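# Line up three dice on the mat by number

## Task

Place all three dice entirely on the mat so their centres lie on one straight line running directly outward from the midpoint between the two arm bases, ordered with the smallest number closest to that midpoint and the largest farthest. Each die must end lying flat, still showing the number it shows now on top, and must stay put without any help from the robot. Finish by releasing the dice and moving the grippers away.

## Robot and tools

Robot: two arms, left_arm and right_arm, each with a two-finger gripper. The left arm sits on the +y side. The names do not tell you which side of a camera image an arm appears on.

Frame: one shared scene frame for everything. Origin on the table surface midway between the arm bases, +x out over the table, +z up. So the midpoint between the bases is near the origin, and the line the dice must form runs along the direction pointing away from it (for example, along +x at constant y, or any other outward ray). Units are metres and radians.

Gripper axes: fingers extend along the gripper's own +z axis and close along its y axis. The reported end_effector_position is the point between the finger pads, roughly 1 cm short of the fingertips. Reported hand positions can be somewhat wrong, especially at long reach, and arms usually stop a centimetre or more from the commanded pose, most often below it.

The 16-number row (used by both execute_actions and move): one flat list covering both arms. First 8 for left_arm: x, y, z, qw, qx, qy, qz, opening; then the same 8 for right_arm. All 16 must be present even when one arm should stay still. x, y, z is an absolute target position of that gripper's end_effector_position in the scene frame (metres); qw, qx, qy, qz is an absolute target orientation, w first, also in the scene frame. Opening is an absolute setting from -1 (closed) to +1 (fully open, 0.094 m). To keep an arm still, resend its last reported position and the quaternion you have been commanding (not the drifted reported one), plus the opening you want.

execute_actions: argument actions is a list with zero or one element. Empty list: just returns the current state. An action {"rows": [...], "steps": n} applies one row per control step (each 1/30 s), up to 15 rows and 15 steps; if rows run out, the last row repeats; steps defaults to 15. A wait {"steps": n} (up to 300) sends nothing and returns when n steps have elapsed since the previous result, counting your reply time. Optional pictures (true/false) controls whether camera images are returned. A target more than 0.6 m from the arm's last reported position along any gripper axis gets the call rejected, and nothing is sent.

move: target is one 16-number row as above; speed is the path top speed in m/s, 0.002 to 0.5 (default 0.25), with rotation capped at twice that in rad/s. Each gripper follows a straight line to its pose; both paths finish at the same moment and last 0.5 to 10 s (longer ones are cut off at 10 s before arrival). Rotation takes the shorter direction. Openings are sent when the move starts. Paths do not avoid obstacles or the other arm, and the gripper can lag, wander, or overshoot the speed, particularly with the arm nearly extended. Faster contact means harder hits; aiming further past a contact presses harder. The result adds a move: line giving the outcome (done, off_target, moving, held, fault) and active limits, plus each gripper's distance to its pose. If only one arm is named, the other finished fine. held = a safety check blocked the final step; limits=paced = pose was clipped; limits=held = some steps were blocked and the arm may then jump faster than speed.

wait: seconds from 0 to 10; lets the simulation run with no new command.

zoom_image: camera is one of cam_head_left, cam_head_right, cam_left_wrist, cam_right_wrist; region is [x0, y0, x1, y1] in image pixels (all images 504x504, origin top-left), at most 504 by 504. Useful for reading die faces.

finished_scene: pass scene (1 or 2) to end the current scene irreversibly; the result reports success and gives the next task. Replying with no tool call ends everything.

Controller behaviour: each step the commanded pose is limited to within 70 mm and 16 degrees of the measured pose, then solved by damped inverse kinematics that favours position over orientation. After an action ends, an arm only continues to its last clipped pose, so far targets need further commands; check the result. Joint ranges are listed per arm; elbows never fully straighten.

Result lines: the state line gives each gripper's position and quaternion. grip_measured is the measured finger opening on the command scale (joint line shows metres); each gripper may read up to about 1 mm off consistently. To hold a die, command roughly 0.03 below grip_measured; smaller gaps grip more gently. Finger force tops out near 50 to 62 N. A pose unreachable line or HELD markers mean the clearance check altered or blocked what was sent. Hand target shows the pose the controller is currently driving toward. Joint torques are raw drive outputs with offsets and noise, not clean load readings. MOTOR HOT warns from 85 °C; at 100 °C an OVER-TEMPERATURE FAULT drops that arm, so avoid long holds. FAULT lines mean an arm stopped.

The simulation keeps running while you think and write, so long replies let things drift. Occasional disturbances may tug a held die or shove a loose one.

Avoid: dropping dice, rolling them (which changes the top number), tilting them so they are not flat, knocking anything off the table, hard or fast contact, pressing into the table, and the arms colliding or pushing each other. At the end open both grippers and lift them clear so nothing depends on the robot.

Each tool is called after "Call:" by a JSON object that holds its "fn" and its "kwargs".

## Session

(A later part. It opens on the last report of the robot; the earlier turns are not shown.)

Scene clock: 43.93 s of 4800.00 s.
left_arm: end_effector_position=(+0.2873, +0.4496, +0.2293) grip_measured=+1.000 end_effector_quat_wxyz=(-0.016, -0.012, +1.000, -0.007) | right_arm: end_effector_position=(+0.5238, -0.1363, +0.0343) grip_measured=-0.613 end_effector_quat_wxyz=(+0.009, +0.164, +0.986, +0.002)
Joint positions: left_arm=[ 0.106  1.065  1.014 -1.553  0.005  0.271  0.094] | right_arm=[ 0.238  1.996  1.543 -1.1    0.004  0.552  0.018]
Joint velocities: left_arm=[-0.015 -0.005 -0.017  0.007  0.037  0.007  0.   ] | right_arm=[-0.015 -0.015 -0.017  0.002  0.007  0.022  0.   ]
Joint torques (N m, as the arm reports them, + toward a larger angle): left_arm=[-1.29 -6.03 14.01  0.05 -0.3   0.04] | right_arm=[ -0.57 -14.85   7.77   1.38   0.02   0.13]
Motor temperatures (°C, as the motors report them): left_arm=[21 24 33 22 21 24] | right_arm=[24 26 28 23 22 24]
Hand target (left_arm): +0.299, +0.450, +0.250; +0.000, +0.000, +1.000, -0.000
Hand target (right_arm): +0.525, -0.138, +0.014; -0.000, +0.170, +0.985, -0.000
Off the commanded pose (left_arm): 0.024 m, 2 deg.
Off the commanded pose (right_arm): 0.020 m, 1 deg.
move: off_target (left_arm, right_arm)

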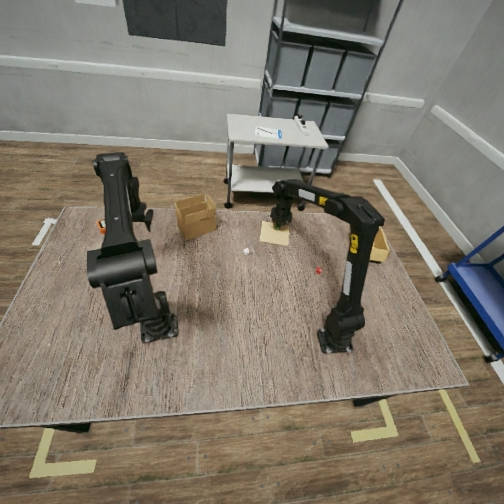

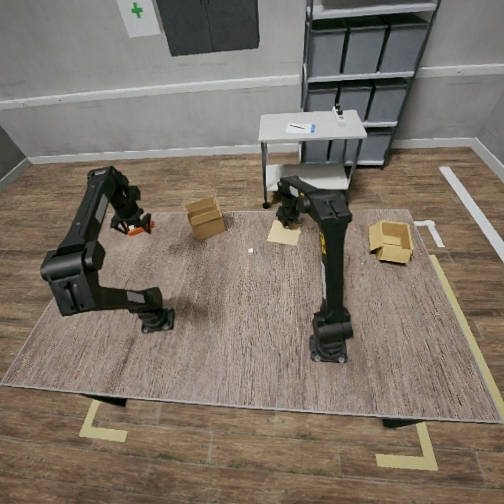

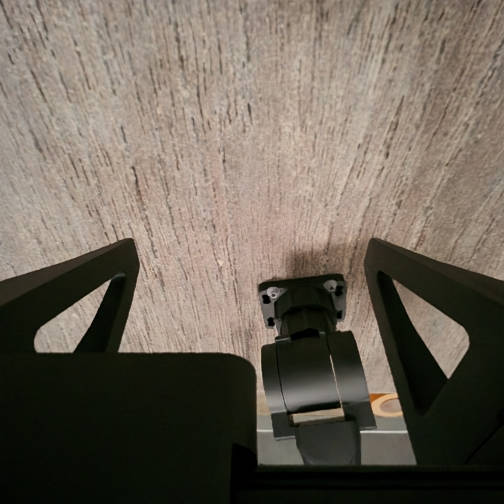

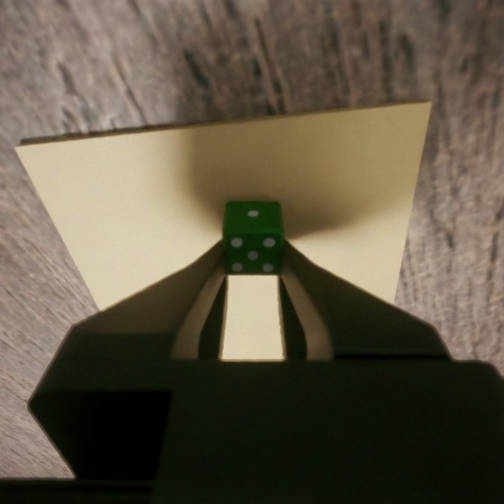

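Call:
{"fn": "move", "kwargs": {"target": [0.3,0.45,0.25,0,0,1,0,1,0.522,-0.138,0.0,0,0.17,0.985,0,-0.72], "speed": 0.04}}

Call:
{"fn": "move", "kwargs": {"target": [0.3,0.45,0.25,0,0,1,0,1,0.522,-0.138,0.02,0,0.17,0.985,0,0.3], "speed": 0.04}}

Call:
{"fn": "move", "kwargs": {"target": [0.3,0.45,0.25,0,0,1,0,1,0.5,-0.13,0.1,0,0.17,0.985,0,0.3]}}

Call:
{"fn": "move", "kwargs": {"target": [0.3,0.45,0.25,0,0,1,0,1,0.37,0.035,0.045,0,-0.19,0.982,0,0.6], "speed": 0.3}}

Scene clock: 52.40 s of 4800.00 s.
left_arm: end_effector_position=(+0.2873, +0.4496, +0.2293) grip_measured=+1.000 end_effector_quat_wxyz=(-0.016, -0.012, +1.000, -0.007) | right_arm: end_effector_position=(+0.5248, -0.1361, +0.0291) grip_measured=-0.613 end_effector_quat_wxyz=(+0.016, +0.164, +0.986, +0.004)
Joint positions: left_arm=[ 0.106  1.065  1.014 -1.553  0.005  0.271  0.094] | right_arm=[ 0.238  1.996  1.528 -1.07   0.004  0.552  0.018]
Joint velocities: left_arm=[-0.015  0.005  0.002 -0.002 -0.037 -0.037  0.   ] | right_arm=[-0.005 -0.024  0.002 -0.017 -0.051 -0.022 -0.001]
Joint torques (N m, as the arm reports them, + toward a larger angle): left_arm=[-0.8  -5.34 14.19 -0.16 -0.37  0.07] | right_arm=[ -0.43 -14.44   7.12   1.6    0.02   0.17]
Motor temperatures (°C, as the motors report them): left_arm=[21 24 34 22 21 24] | right_arm=[24 27 28 23 22 24]
Hand target (left_arm): +0.299, +0.450, +0.250; +0.000, +0.000, +1.000, -0.000
Hand target (right_arm): +0.521, -0.138, +0.001; +0.000, +0.170, +0.985, -0.000
Off the commanded pose (left_arm): 0.024 m, 2 deg.
Off the commanded pose (right_arm): 0.029 m, 2 deg.
After step 90, 4.37 s passed at rest.
move: off_target (left_arm, right_arm)

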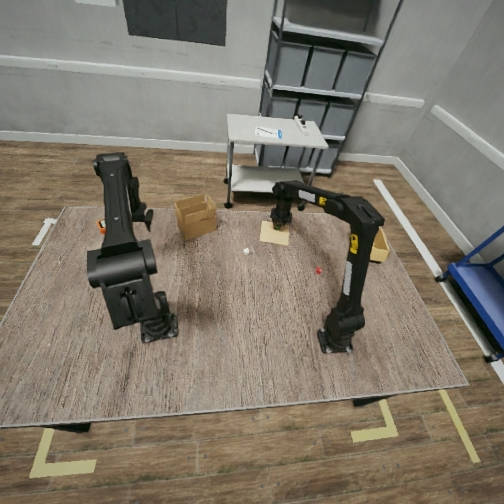

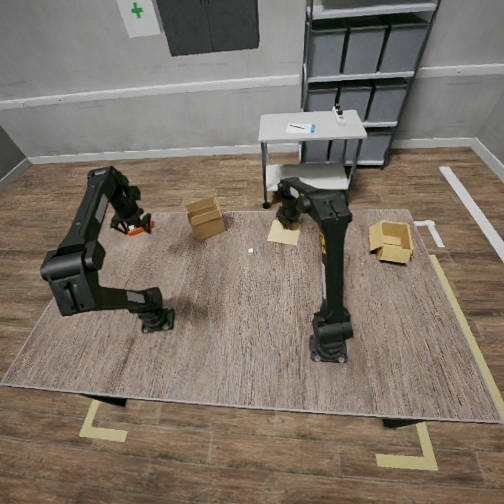

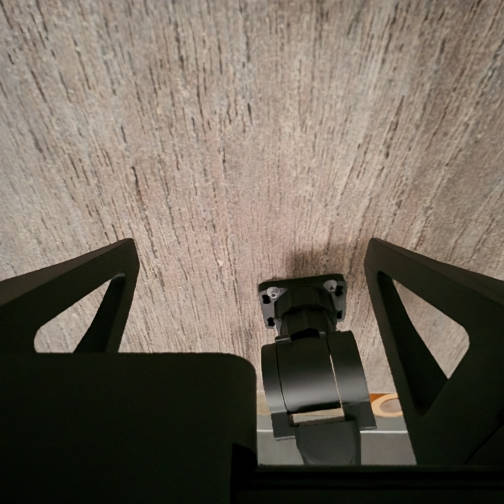

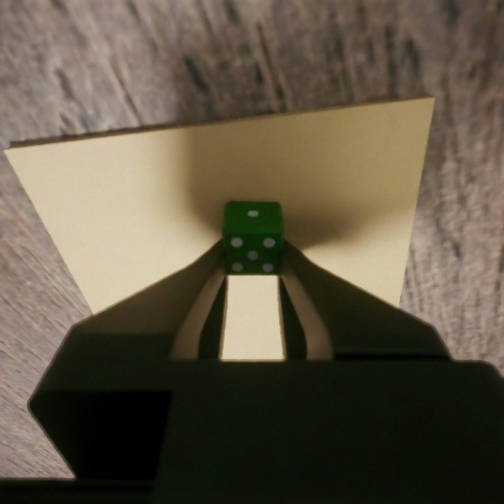

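Scene clock: 53.23 s of 4800.00 s.
left_arm: end_effector_position=(+0.2873, +0.4496, +0.2293) grip_measured=+1.000 end_effector_quat_wxyz=(-0.016, -0.012, +1.000, -0.007) | right_arm: end_effector_position=(+0.5237, -0.1363, +0.0289) grip_measured=+0.298 end_effector_quat_wxyz=(+0.014, +0.164, +0.986, +0.004)
Joint positions: left_arm=[ 0.106  1.065  1.014 -1.553  0.005  0.271  0.094] | right_arm=[ 0.238  1.996  1.527 -1.074  0.004  0.552  0.061]
Joint velocities: left_arm=[ 0.005 -0.005  0.002 -0.022 -0.037  0.095  0.   ] | right_arm=[-0.024  0.005 -0.017  0.002  0.007  0.037 -0.001]
Joint torques (N m, as the arm reports them, + toward a larger angle): left_arm=[-0.53 -5.31 14.25 -0.07 -0.28  0.1 ] | right_arm=[ -0.28 -15.68   8.32  -0.11   0.03   0.09]
Motor temperatures (°C, as the motors report them): left_arm=[21 24 34 22 21 24] | right_arm=[24 27 28 23 22 24]
Hand target (left_arm): +0.299, +0.450, +0.250; +0.000, +0.000, +1.000, -0.000
Hand target (right_arm): +0.522, -0.138, +0.020; +0.000, +0.170, +0.985, -0.000
Off the commanded pose (left_arm): 0.024 m, 2 deg.
Off the commanded pose (right_arm): 0.009 m, 2 deg.
move: off_target (left_arm)

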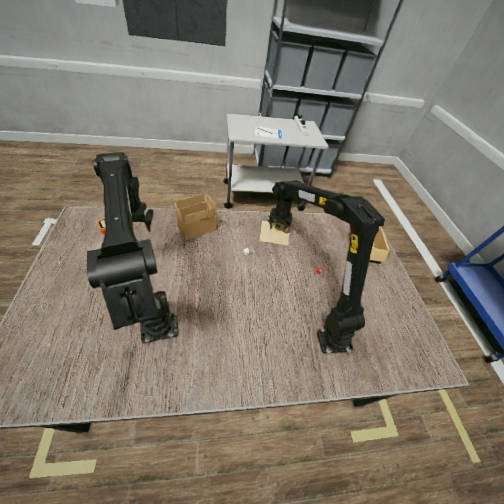

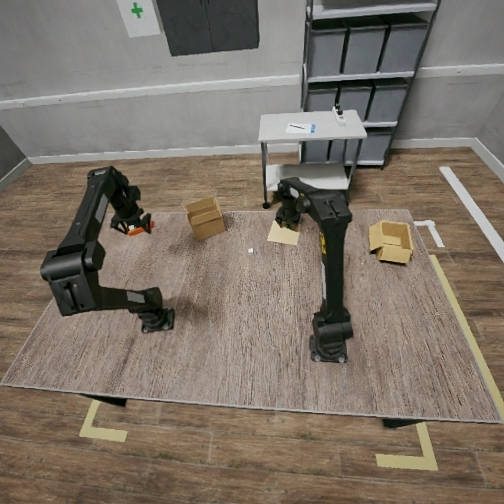

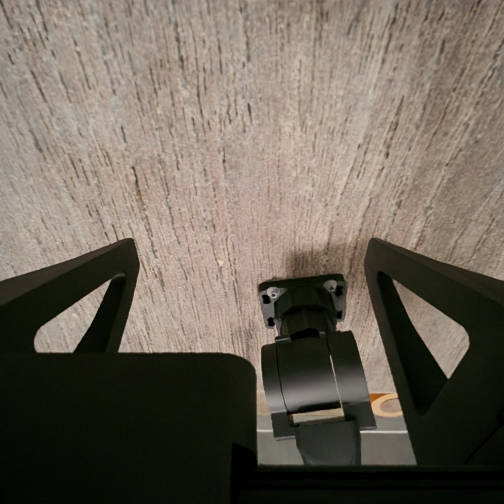

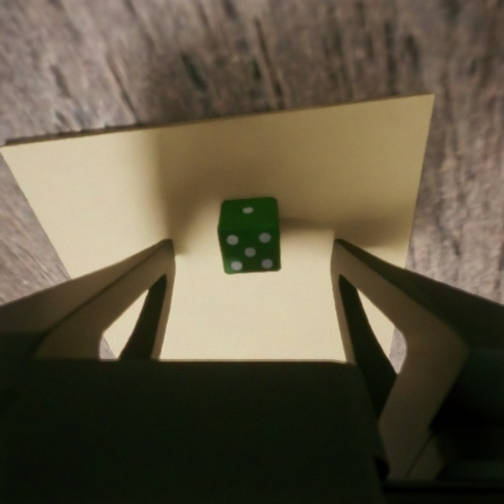

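Scene clock: 54.10 s of 4800.00 s.
left_arm: end_effector_position=(+0.2873, +0.4496, +0.2293) grip_measured=+1.000 end_effector_quat_wxyz=(-0.016, -0.012, +1.000, -0.007) | right_arm: end_effector_position=(+0.4940, -0.1361, +0.0887) grip_measured=+0.298 end_effector_quat_wxyz=(-0.005, +0.169, +0.986, -0.004)
Joint positions: left_arm=[ 0.106  1.065  1.014 -1.553  0.005  0.271  0.094] | right_arm=[ 0.25   1.888  1.527 -1.223  0.003  0.574  0.061]
Joint velocities: left_arm=[-0.005  0.005 -0.007 -0.007 -0.095 -0.037  0.   ] | right_arm=[-0.005 -0.015  0.002 -0.012 -0.081 -0.081  0.   ]
Joint torques (N m, as the arm reports them, + toward a larger angle): left_arm=[-1.04 -5.33 14.2  -0.01 -0.3   0.11] | right_arm=[  1.22 -16.41  10.04  -0.32   0.03   0.16]
Motor temperatures (°C, as the motors report them): left_arm=[21 24 34 22 21 24] | right_arm=[24 27 28 23 22 24]
Hand target (left_arm): +0.299, +0.450, +0.250; +0.000, +0.000, +1.000, -0.000
Hand target (right_arm): +0.499, -0.130, +0.100; +0.000, +0.170, +0.985, +0.000
Off the commanded pose (left_arm): 0.024 m, 2 deg.
Off the commanded pose (right_arm): 0.014 m, 1 deg.
move: off_target (left_arm, right_arm)

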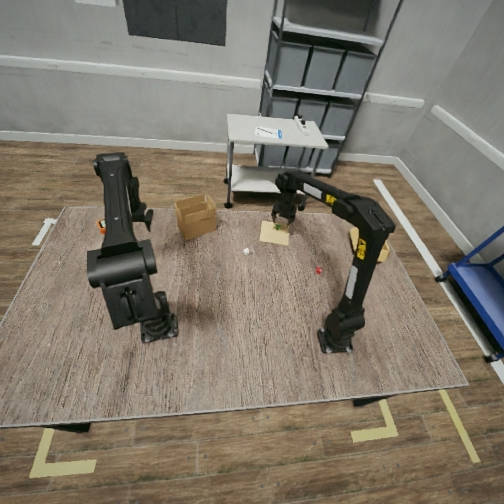

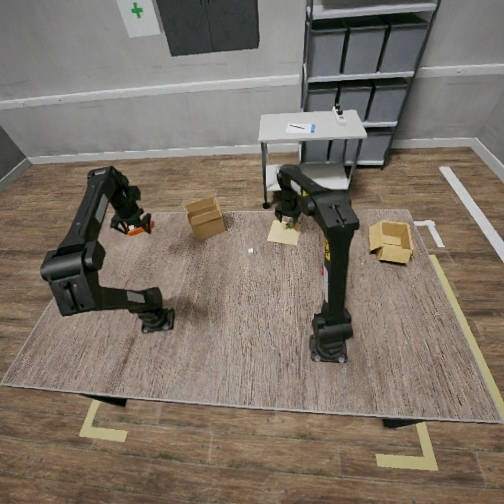

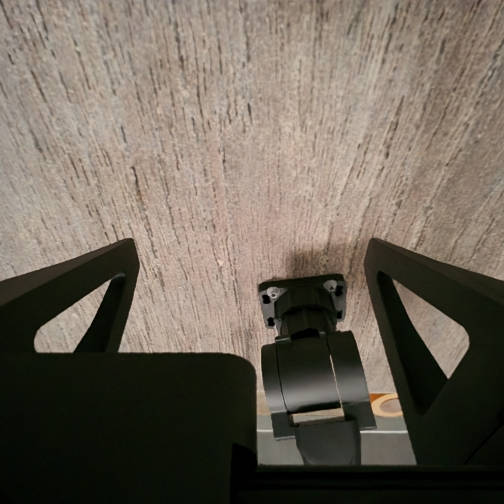

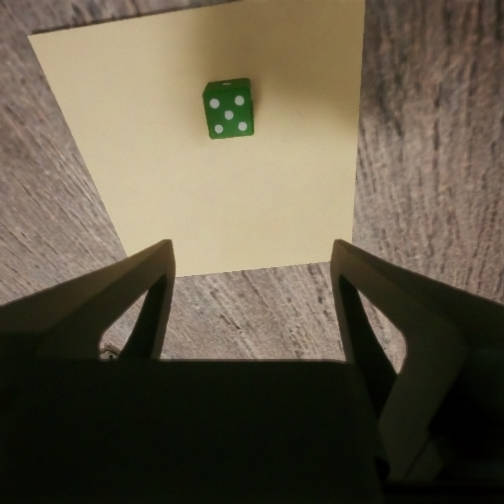

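Scene clock: 55.77 s of 4800.00 s.
left_arm: end_effector_position=(+0.2873, +0.4496, +0.2293) grip_measured=+1.000 end_effector_quat_wxyz=(-0.016, -0.012, +1.000, -0.007) | right_arm: end_effector_position=(+0.3658, +0.0353, +0.0357) grip_measured=+0.598 end_effector_quat_wxyz=(-0.013, -0.187, +0.982, -0.006)
Joint positions: left_arm=[ 0.106  1.065  1.014 -1.553  0.005  0.271  0.094] | right_arm=[ 0.643  1.848  1.314 -1.064  0.001  0.25   0.075]
Joint velocities: left_arm=[ 0.005 -0.024 -0.007 -0.002  0.051  0.022  0.   ] | right_arm=[-0.015 -0.015 -0.027  0.002  0.007  0.051 -0.001]
Joint torques (N m, as the arm reports them, + toward a larger angle): left_arm=[-0.66 -5.62 14.05 -0.16 -0.32  0.08] | right_arm=[ -0.66 -16.18   7.18   1.18   0.01  -0.06]
Motor temperatures (°C, as the motors report them): left_arm=[21 24 34 22 21 24] | right_arm=[24 27 28 23 22 24]
Hand target (left_arm): +0.299, +0.450, +0.250; +0.000, +0.000, +1.000, -0.000
Hand target (right_arm): +0.371, +0.036, +0.044; +0.002, -0.190, +0.982, +0.002
Off the commanded pose (left_arm): 0.024 m, 2 deg.
Off the commanded pose (right_arm): 0.010 m, 2 deg.
move: off_target (left_arm)

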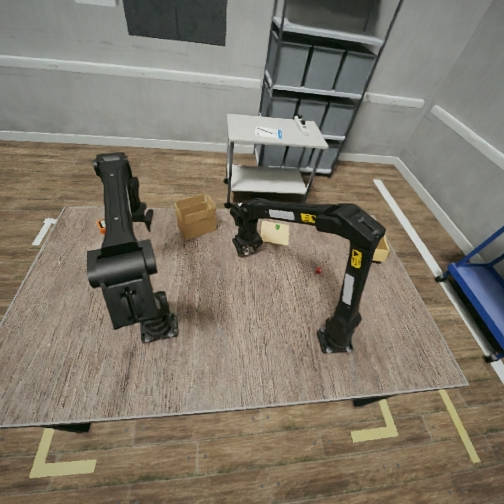

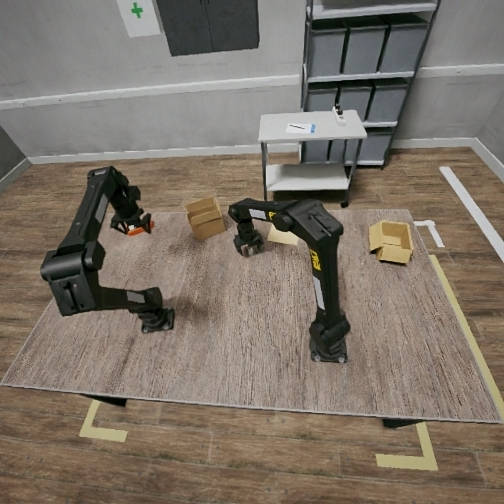

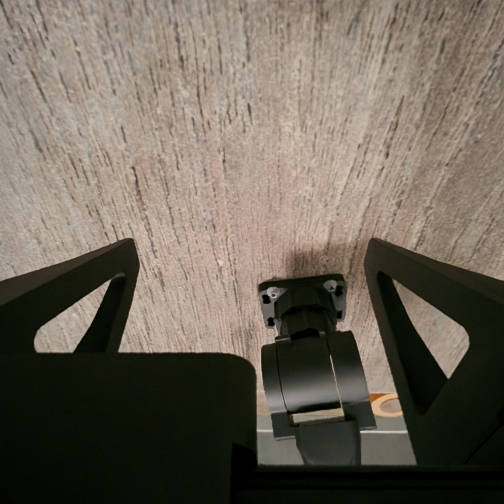

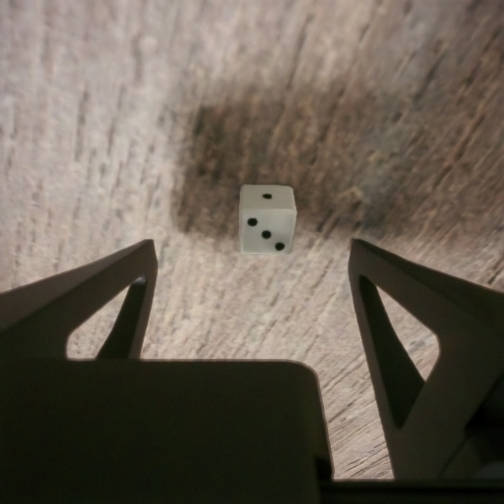

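Call:
{"fn": "move", "kwargs": {"target": [0.3,0.45,0.25,0,0,1,0,1,0.375,0.027,0.01,0,-0.19,0.982,0,0.6], "speed": 0.06}}

Scene clock: 59.73 s of 4800.00 s.
left_arm: end_effector_position=(+0.2873, +0.4496, +0.2293) grip_measured=+1.000 end_effector_quat_wxyz=(-0.016, -0.012, +1.000, -0.007) | right_arm: end_effector_position=(+0.3727, +0.0296, +0.0239) grip_measured=+0.598 end_effector_quat_wxyz=(+0.005, -0.188, +0.982, +0.002)
Joint positions: left_arm=[ 0.106  1.065  1.014 -1.553  0.005  0.271  0.094] | right_arm=[ 0.626  1.848  1.278 -0.99   0.001  0.232  0.075]
Joint velocities: left_arm=[-0.005  0.005 -0.007  0.002  0.037  0.007  0.   ] | right_arm=[-0.005 -0.005 -0.012  0.012  0.037 -0.037 -0.   ]
Joint torques (N m, as the arm reports them, + toward a larger angle): left_arm=[-0.76 -5.8  14.17 -0.28 -0.34  0.09] | right_arm=[ -1.06 -13.47   7.26   1.35   0.13  -0.01]
Motor temperatures (°C, as the motors report them): left_arm=[21 24 34 22 21 24] | right_arm=[24 27 28 23 22 24]
Hand target (left_arm): +0.299, +0.450, +0.250; +0.000, +0.000, +1.000, -0.000
Hand target (right_arm): +0.375, +0.027, +0.010; -0.000, -0.190, +0.982, -0.000
Off the commanded pose (left_arm): 0.024 m, 2 deg.
Off the commanded pose (right_arm): 0.014 m, 1 deg.
After step 90, 0.17 s passed at rest.
move: off_target (left_arm, right_arm)

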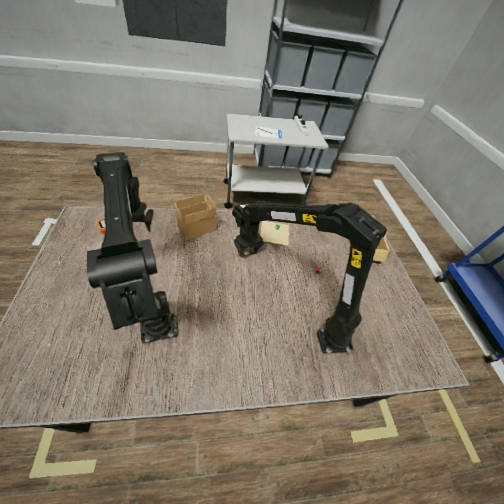

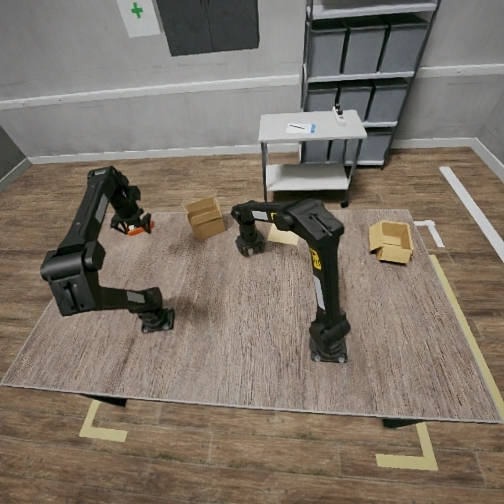

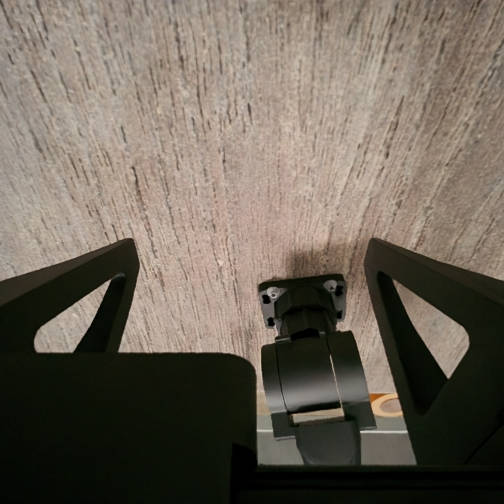

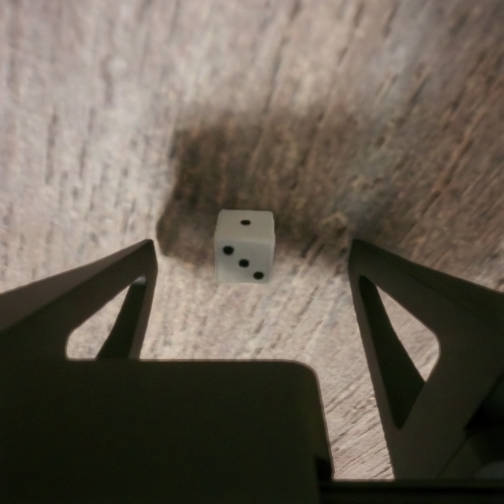

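Call:
{"fn": "move", "kwargs": {"target": [0.3,0.45,0.25,0,0,1,0,1,0.373,0.03,0.015,0,-0.19,0.982,0,-0.72]}}

Call:
{"fn": "move", "kwargs": {"target": [0.3,0.45,0.25,0,0,1,0,1,0.385,0.01,0.09,0,-0.1,0.995,0,-0.72]}}

Call:
{"fn": "move", "kwargs": {"target": [0.3,0.45,0.25,0,0,1,0,1,0.492,-0.115,0.06,0,0.17,0.985,0,-0.72]}}

Call:
{"fn": "move", "kwargs": {"target": [0.3,0.45,0.25,0,0,1,0,1,0.488,-0.117,0.02,0,0.17,0.985,0,-0.72], "speed": 0.06}}

Scene clock: 70.03 s of 4800.00 s.
left_arm: end_effector_position=(+0.2873, +0.4496, +0.2293) grip_measured=+1.000 end_effector_quat_wxyz=(-0.016, -0.012, +1.000, -0.007) | right_arm: end_effector_position=(+0.3727, +0.0296, +0.0239) grip_measured=-0.608 end_effector_quat_wxyz=(+0.005, -0.189, +0.982, +0.002)
Joint positions: left_arm=[ 0.106  1.065  1.014 -1.553  0.005  0.271  0.094] | right_arm=[ 0.626  1.848  1.278 -0.99   0.001  0.231  0.018]
Joint velocities: left_arm=[-0.005 -0.015 -0.002 -0.007 -0.066  0.037  0.   ] | right_arm=[-0.005  0.015  0.007 -0.017  0.007  0.022  0.001]
Joint torques (N m, as the arm reports them, + toward a larger angle): left_arm=[-1.19 -5.19 14.3  -0.14 -0.32  0.05] | right_arm=[ -0.45 -13.96   7.46   0.72   0.1    0.  ]
Motor temperatures (°C, as the motors report them): left_arm=[21 24 35 22 21 24] | right_arm=[24 27 27 23 22 24]
Hand target (left_arm): +0.299, +0.450, +0.250; +0.000, +0.000, +1.000, -0.000
Hand target (right_arm): +0.373, +0.030, +0.015; +0.000, -0.190, +0.982, -0.000
Off the commanded pose (left_arm): 0.024 m, 2 deg.
Off the commanded pose (right_arm): 0.009 m, 1 deg.
After step 90, 6.60 s passed at rest.
move: off_target (left_arm)

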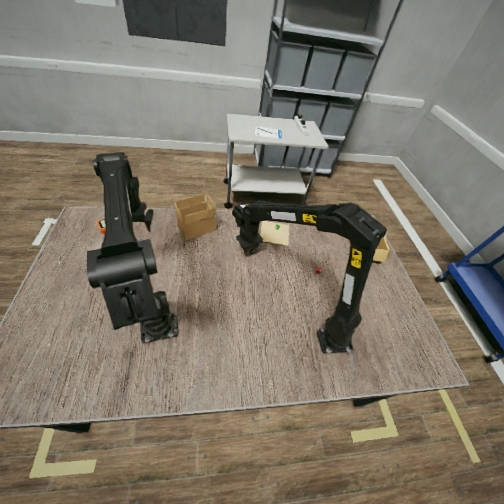

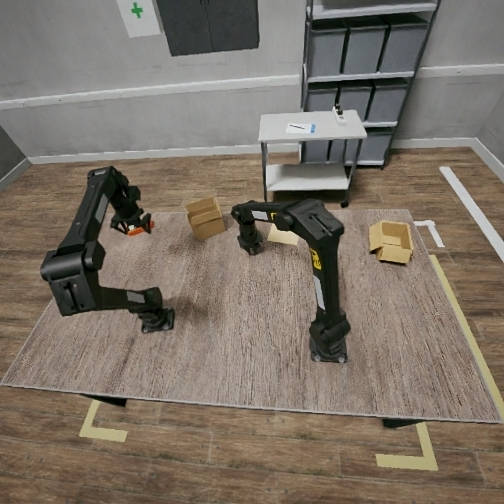

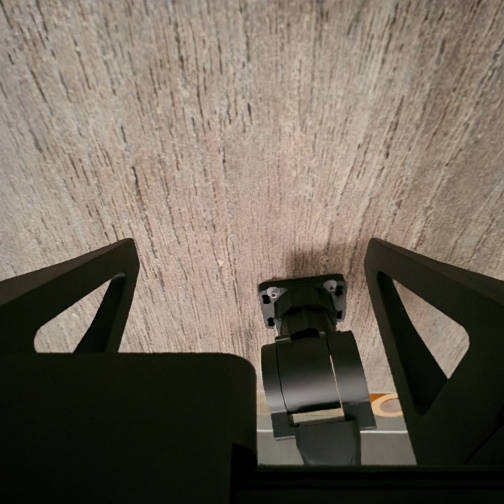

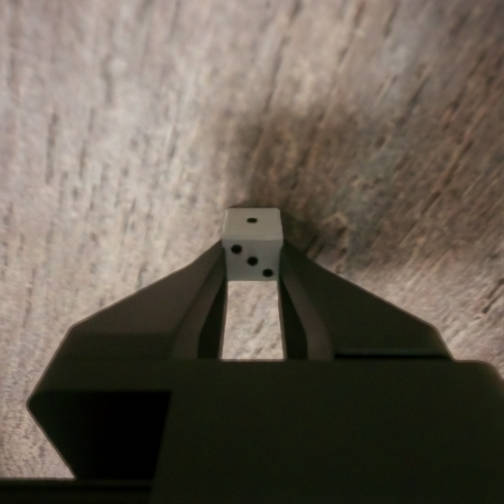

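Scene clock: 70.93 s of 4800.00 s.
left_arm: end_effector_position=(+0.2873, +0.4496, +0.2293) grip_measured=+1.000 end_effector_quat_wxyz=(-0.016, -0.012, +1.000, -0.007) | right_arm: end_effector_position=(+0.3739, +0.0038, +0.0725) grip_measured=-0.608 end_effector_quat_wxyz=(-0.014, -0.106, +0.994, -0.007)
Joint positions: left_arm=[ 0.106  1.065  1.014 -1.553  0.005  0.271  0.094] | right_arm=[ 0.583  1.779  1.321 -1.144  0.001  0.354  0.018]
Joint velocities: left_arm=[-0.005 -0.005  0.002 -0.007  0.022 -0.081  0.   ] | right_arm=[-0.005  0.005 -0.002 -0.012 -0.037  0.007 -0.   ]
Joint torques (N m, as the arm reports them, + toward a larger angle): left_arm=[-0.63 -5.15 14.25 -0.29 -0.31  0.09] | right_arm=[ -0.54 -15.46  10.18  -0.25   0.09   0.15]
Motor temperatures (°C, as the motors report them): left_arm=[21 24 35 22 21 24] | right_arm=[24 27 27 23 22 24]
Hand target (left_arm): +0.299, +0.450, +0.250; +0.000, +0.000, +1.000, -0.000
Hand target (right_arm): +0.384, +0.009, +0.090; -0.000, -0.100, +0.995, -0.000
Off the commanded pose (left_arm): 0.024 m, 2 deg.
Off the commanded pose (right_arm): 0.022 m, 2 deg.
move: off_target (left_arm, right_arm)

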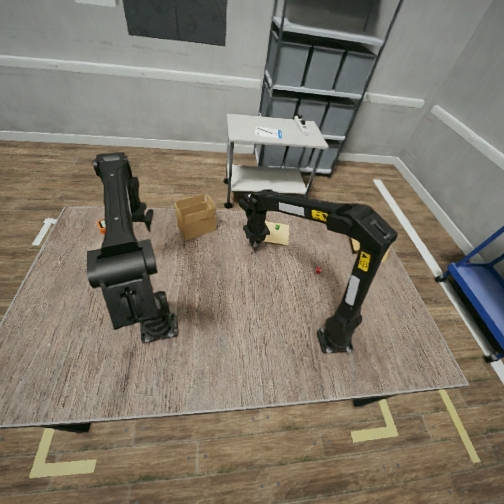

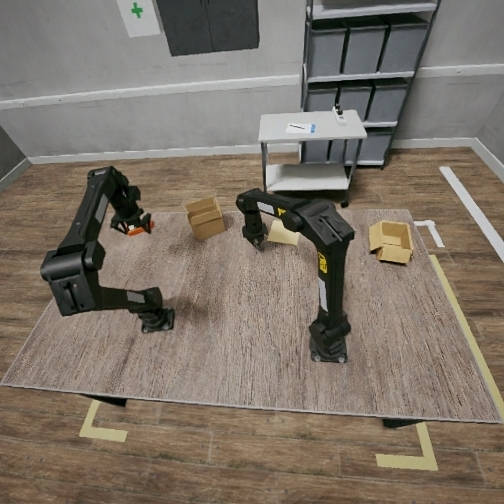

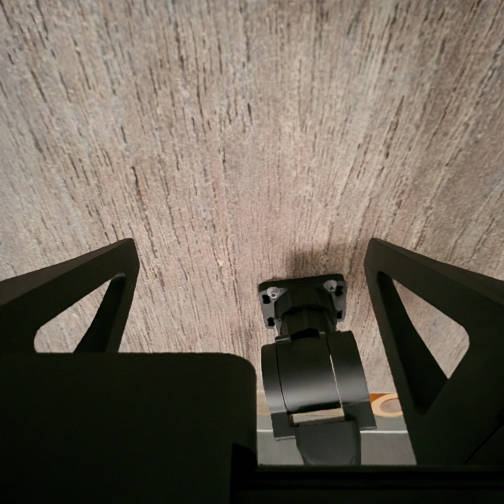

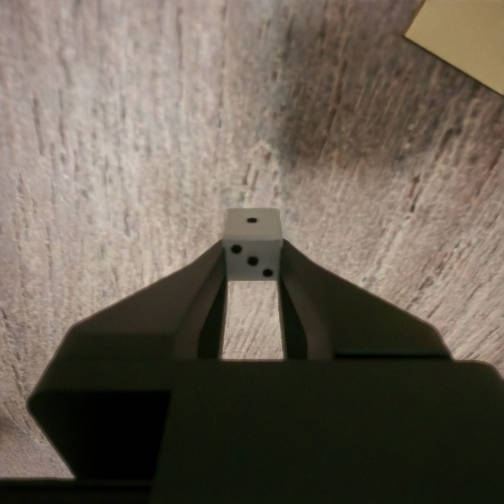

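Scene clock: 72.50 s of 4800.00 s.
left_arm: end_effector_position=(+0.2873, +0.4496, +0.2293) grip_measured=+1.000 end_effector_quat_wxyz=(-0.016, -0.012, +1.000, -0.007) | right_arm: end_effector_position=(+0.4764, -0.1209, +0.0638) grip_measured=-0.608 end_effector_quat_wxyz=(-0.004, +0.166, +0.986, -0.002)
Joint positions: left_arm=[ 0.106  1.065  1.014 -1.553  0.005  0.271  0.094] | right_arm=[ 0.284  1.879  1.443 -1.144  0.001  0.602  0.018]
Joint velocities: left_arm=[-0.005 -0.005 -0.002  0.002  0.007  0.007  0.   ] | right_arm=[-0.015 -0.005 -0.012  0.012 -0.007  0.066 -0.   ]
Joint torques (N m, as the arm reports them, + toward a larger angle): left_arm=[-0.88 -5.22 14.32 -0.16 -0.35  0.04] | right_arm=[  0.28 -13.84  11.14   0.23   0.24   0.17]
Motor temperatures (°C, as the motors report them): left_arm=[21 24 35 22 21 24] | right_arm=[24 27 28 23 22 24]
Hand target (left_arm): +0.299, +0.450, +0.250; +0.000, +0.000, +1.000, -0.000
Hand target (right_arm): +0.491, -0.116, +0.061; -0.001, +0.170, +0.985, -0.002
Off the commanded pose (left_arm): 0.024 m, 2 deg.
Off the commanded pose (right_arm): 0.017 m, 1 deg.
move: off_target (left_arm, right_arm)

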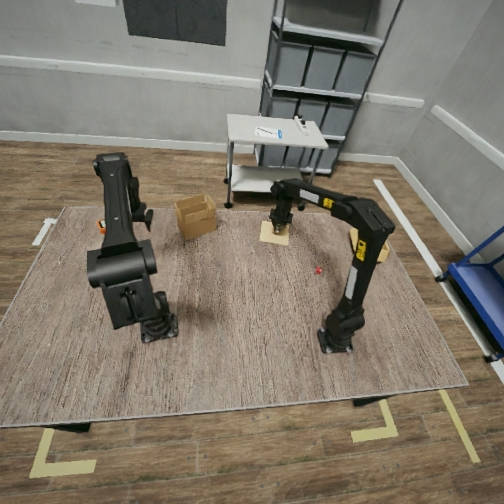

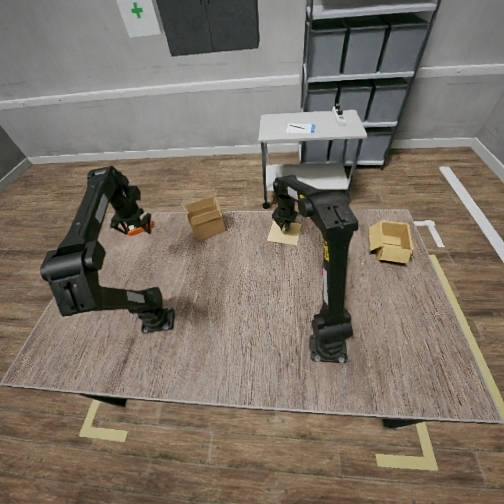

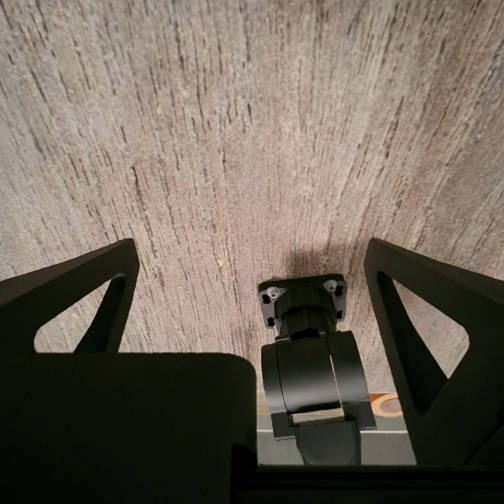

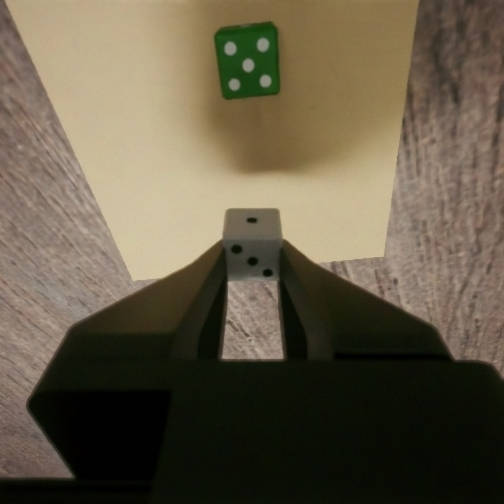

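Scene clock: 73.67 s of 4800.00 s.
left_arm: end_effector_position=(+0.2873, +0.4496, +0.2293) grip_measured=+1.000 end_effector_quat_wxyz=(-0.016, -0.012, +1.000, -0.007) | right_arm: end_effector_position=(+0.4869, -0.1181, +0.0376) grip_measured=-0.608 end_effector_quat_wxyz=(+0.007, +0.166, +0.986, +0.003)
Joint positions: left_arm=[ 0.106  1.065  1.014 -1.553  0.005  0.271  0.094] | right_arm=[ 0.284  1.921  1.432 -1.068  0.001  0.603  0.018]
Joint velocities: left_arm=[-0.005  0.005 -0.012 -0.002 -0.037  0.022  0.   ] | right_arm=[ 0.015 -0.015 -0.017  0.002 -0.037  0.051  0.001]
Joint torques (N m, as the arm reports them, + toward a larger angle): left_arm=[-0.58 -5.29 13.95 -0.1  -0.34  0.02] | right_arm=[  0.35 -14.13   7.47   1.44   0.1    0.13]
Motor temperatures (°C, as the motors report them): left_arm=[21 24 35 22 21 24] | right_arm=[24 27 28 23 22 24]
Hand target (left_arm): +0.299, +0.450, +0.250; +0.000, +0.000, +1.000, -0.000
Hand target (right_arm): +0.488, -0.117, +0.020; +0.000, +0.170, +0.985, -0.000
Off the commanded pose (left_arm): 0.024 m, 2 deg.
Off the commanded pose (right_arm): 0.018 m, 1 deg.
move: off_target (left_arm, right_arm)

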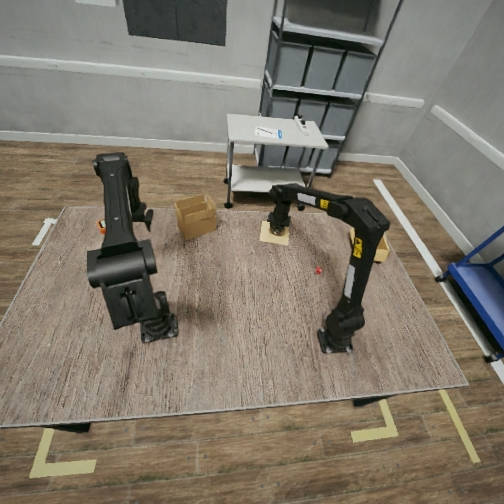

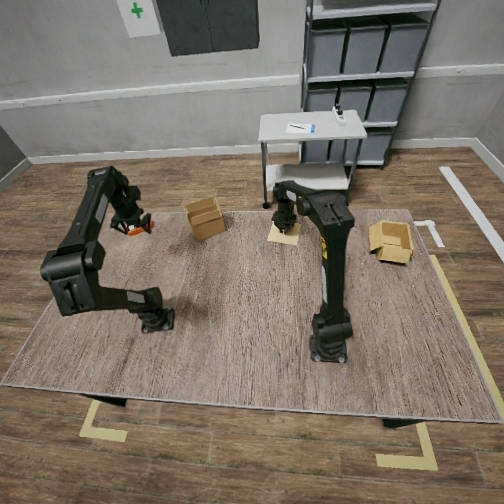

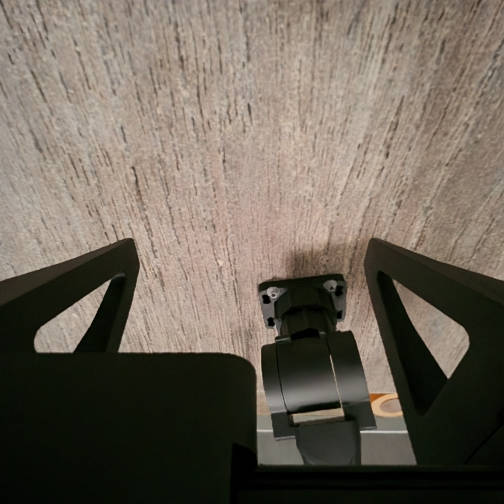

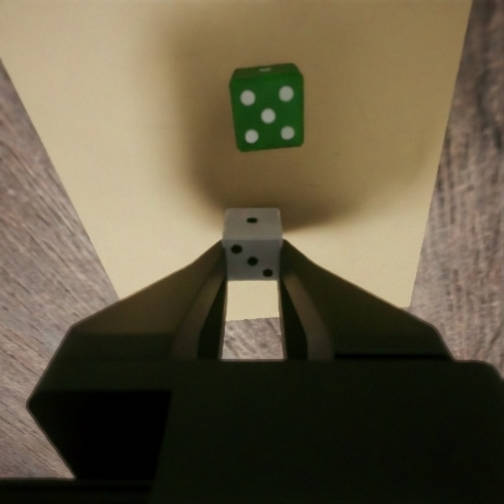

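Needs ~5 mm toward −y.

Call:
{"fn": "move", "kwargs": {"target": [0.3,0.45,0.25,0,0,1,0,1,0.486,-0.127,0.002,0,0.17,0.985,0,-0.72], "speed": 0.04}}

Scene clock: 77.33 s of 4800.00 s.
left_arm: end_effector_position=(+0.2873, +0.4496, +0.2293) grip_measured=+1.000 end_effector_quat_wxyz=(-0.016, -0.012, +1.000, -0.007) | right_arm: end_effector_position=(+0.4870, -0.1206, +0.0286) grip_measured=-0.608 end_effector_quat_wxyz=(+0.014, +0.169, +0.986, +0.006)
Joint positions: left_arm=[ 0.106  1.065  1.014 -1.553  0.005  0.271  0.094] | right_arm=[ 0.28   1.922  1.406 -1.023  0.     0.603  0.018]
Joint velocities: left_arm=[-0.015 -0.015  0.012  0.007 -0.037 -0.066  0.   ] | right_arm=[-0.034  0.015 -0.012  0.017  0.037  0.037 -0.001]
Joint torques (N m, as the arm reports them, + toward a larger angle): left_arm=[-0.98 -5.28 14.15  0.   -0.3   0.08] | right_arm=[ -0.89 -13.58   7.13   1.48   0.14  -0.02]
Motor temperatures (°C, as the motors report them): left_arm=[21 24 35 22 21 24] | right_arm=[24 27 28 23 22 24]
Hand target (left_arm): +0.299, +0.450, +0.250; +0.000, +0.000, +1.000, +0.000
Hand target (right_arm): +0.485, -0.127, +0.003; -0.000, +0.170, +0.985, +0.000
Off the commanded pose (left_arm): 0.024 m, 2 deg.
Off the commanded pose (right_arm): 0.027 m, 2 deg.
move: off_target (left_arm, right_arm)

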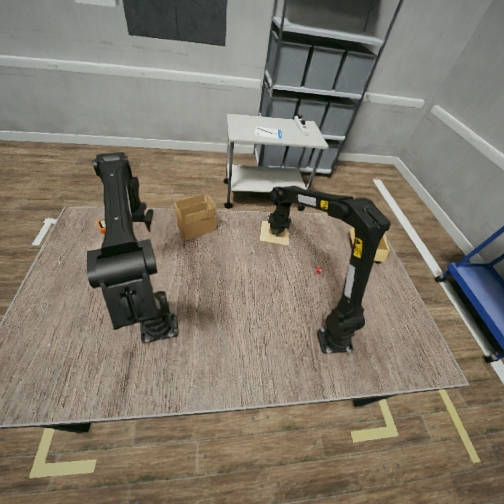

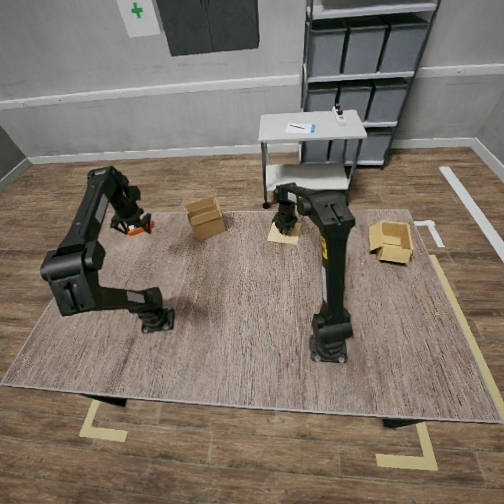

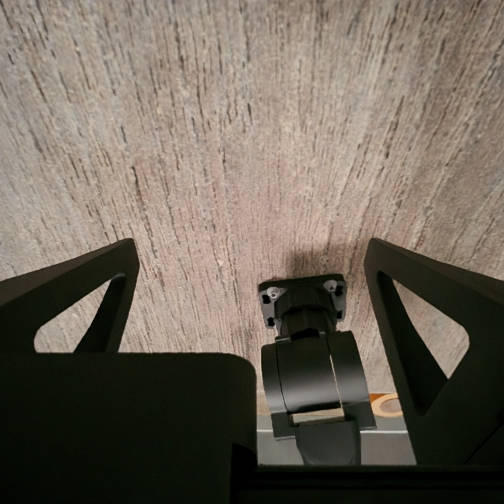

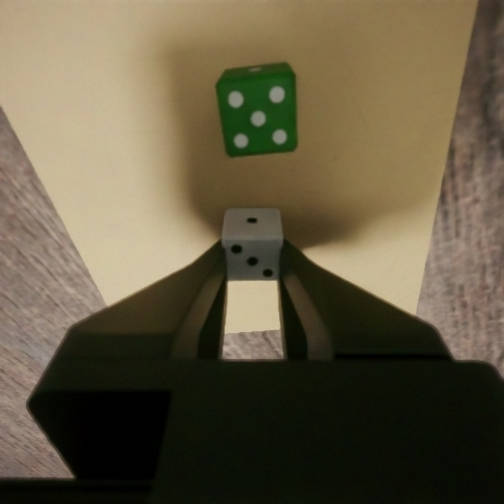

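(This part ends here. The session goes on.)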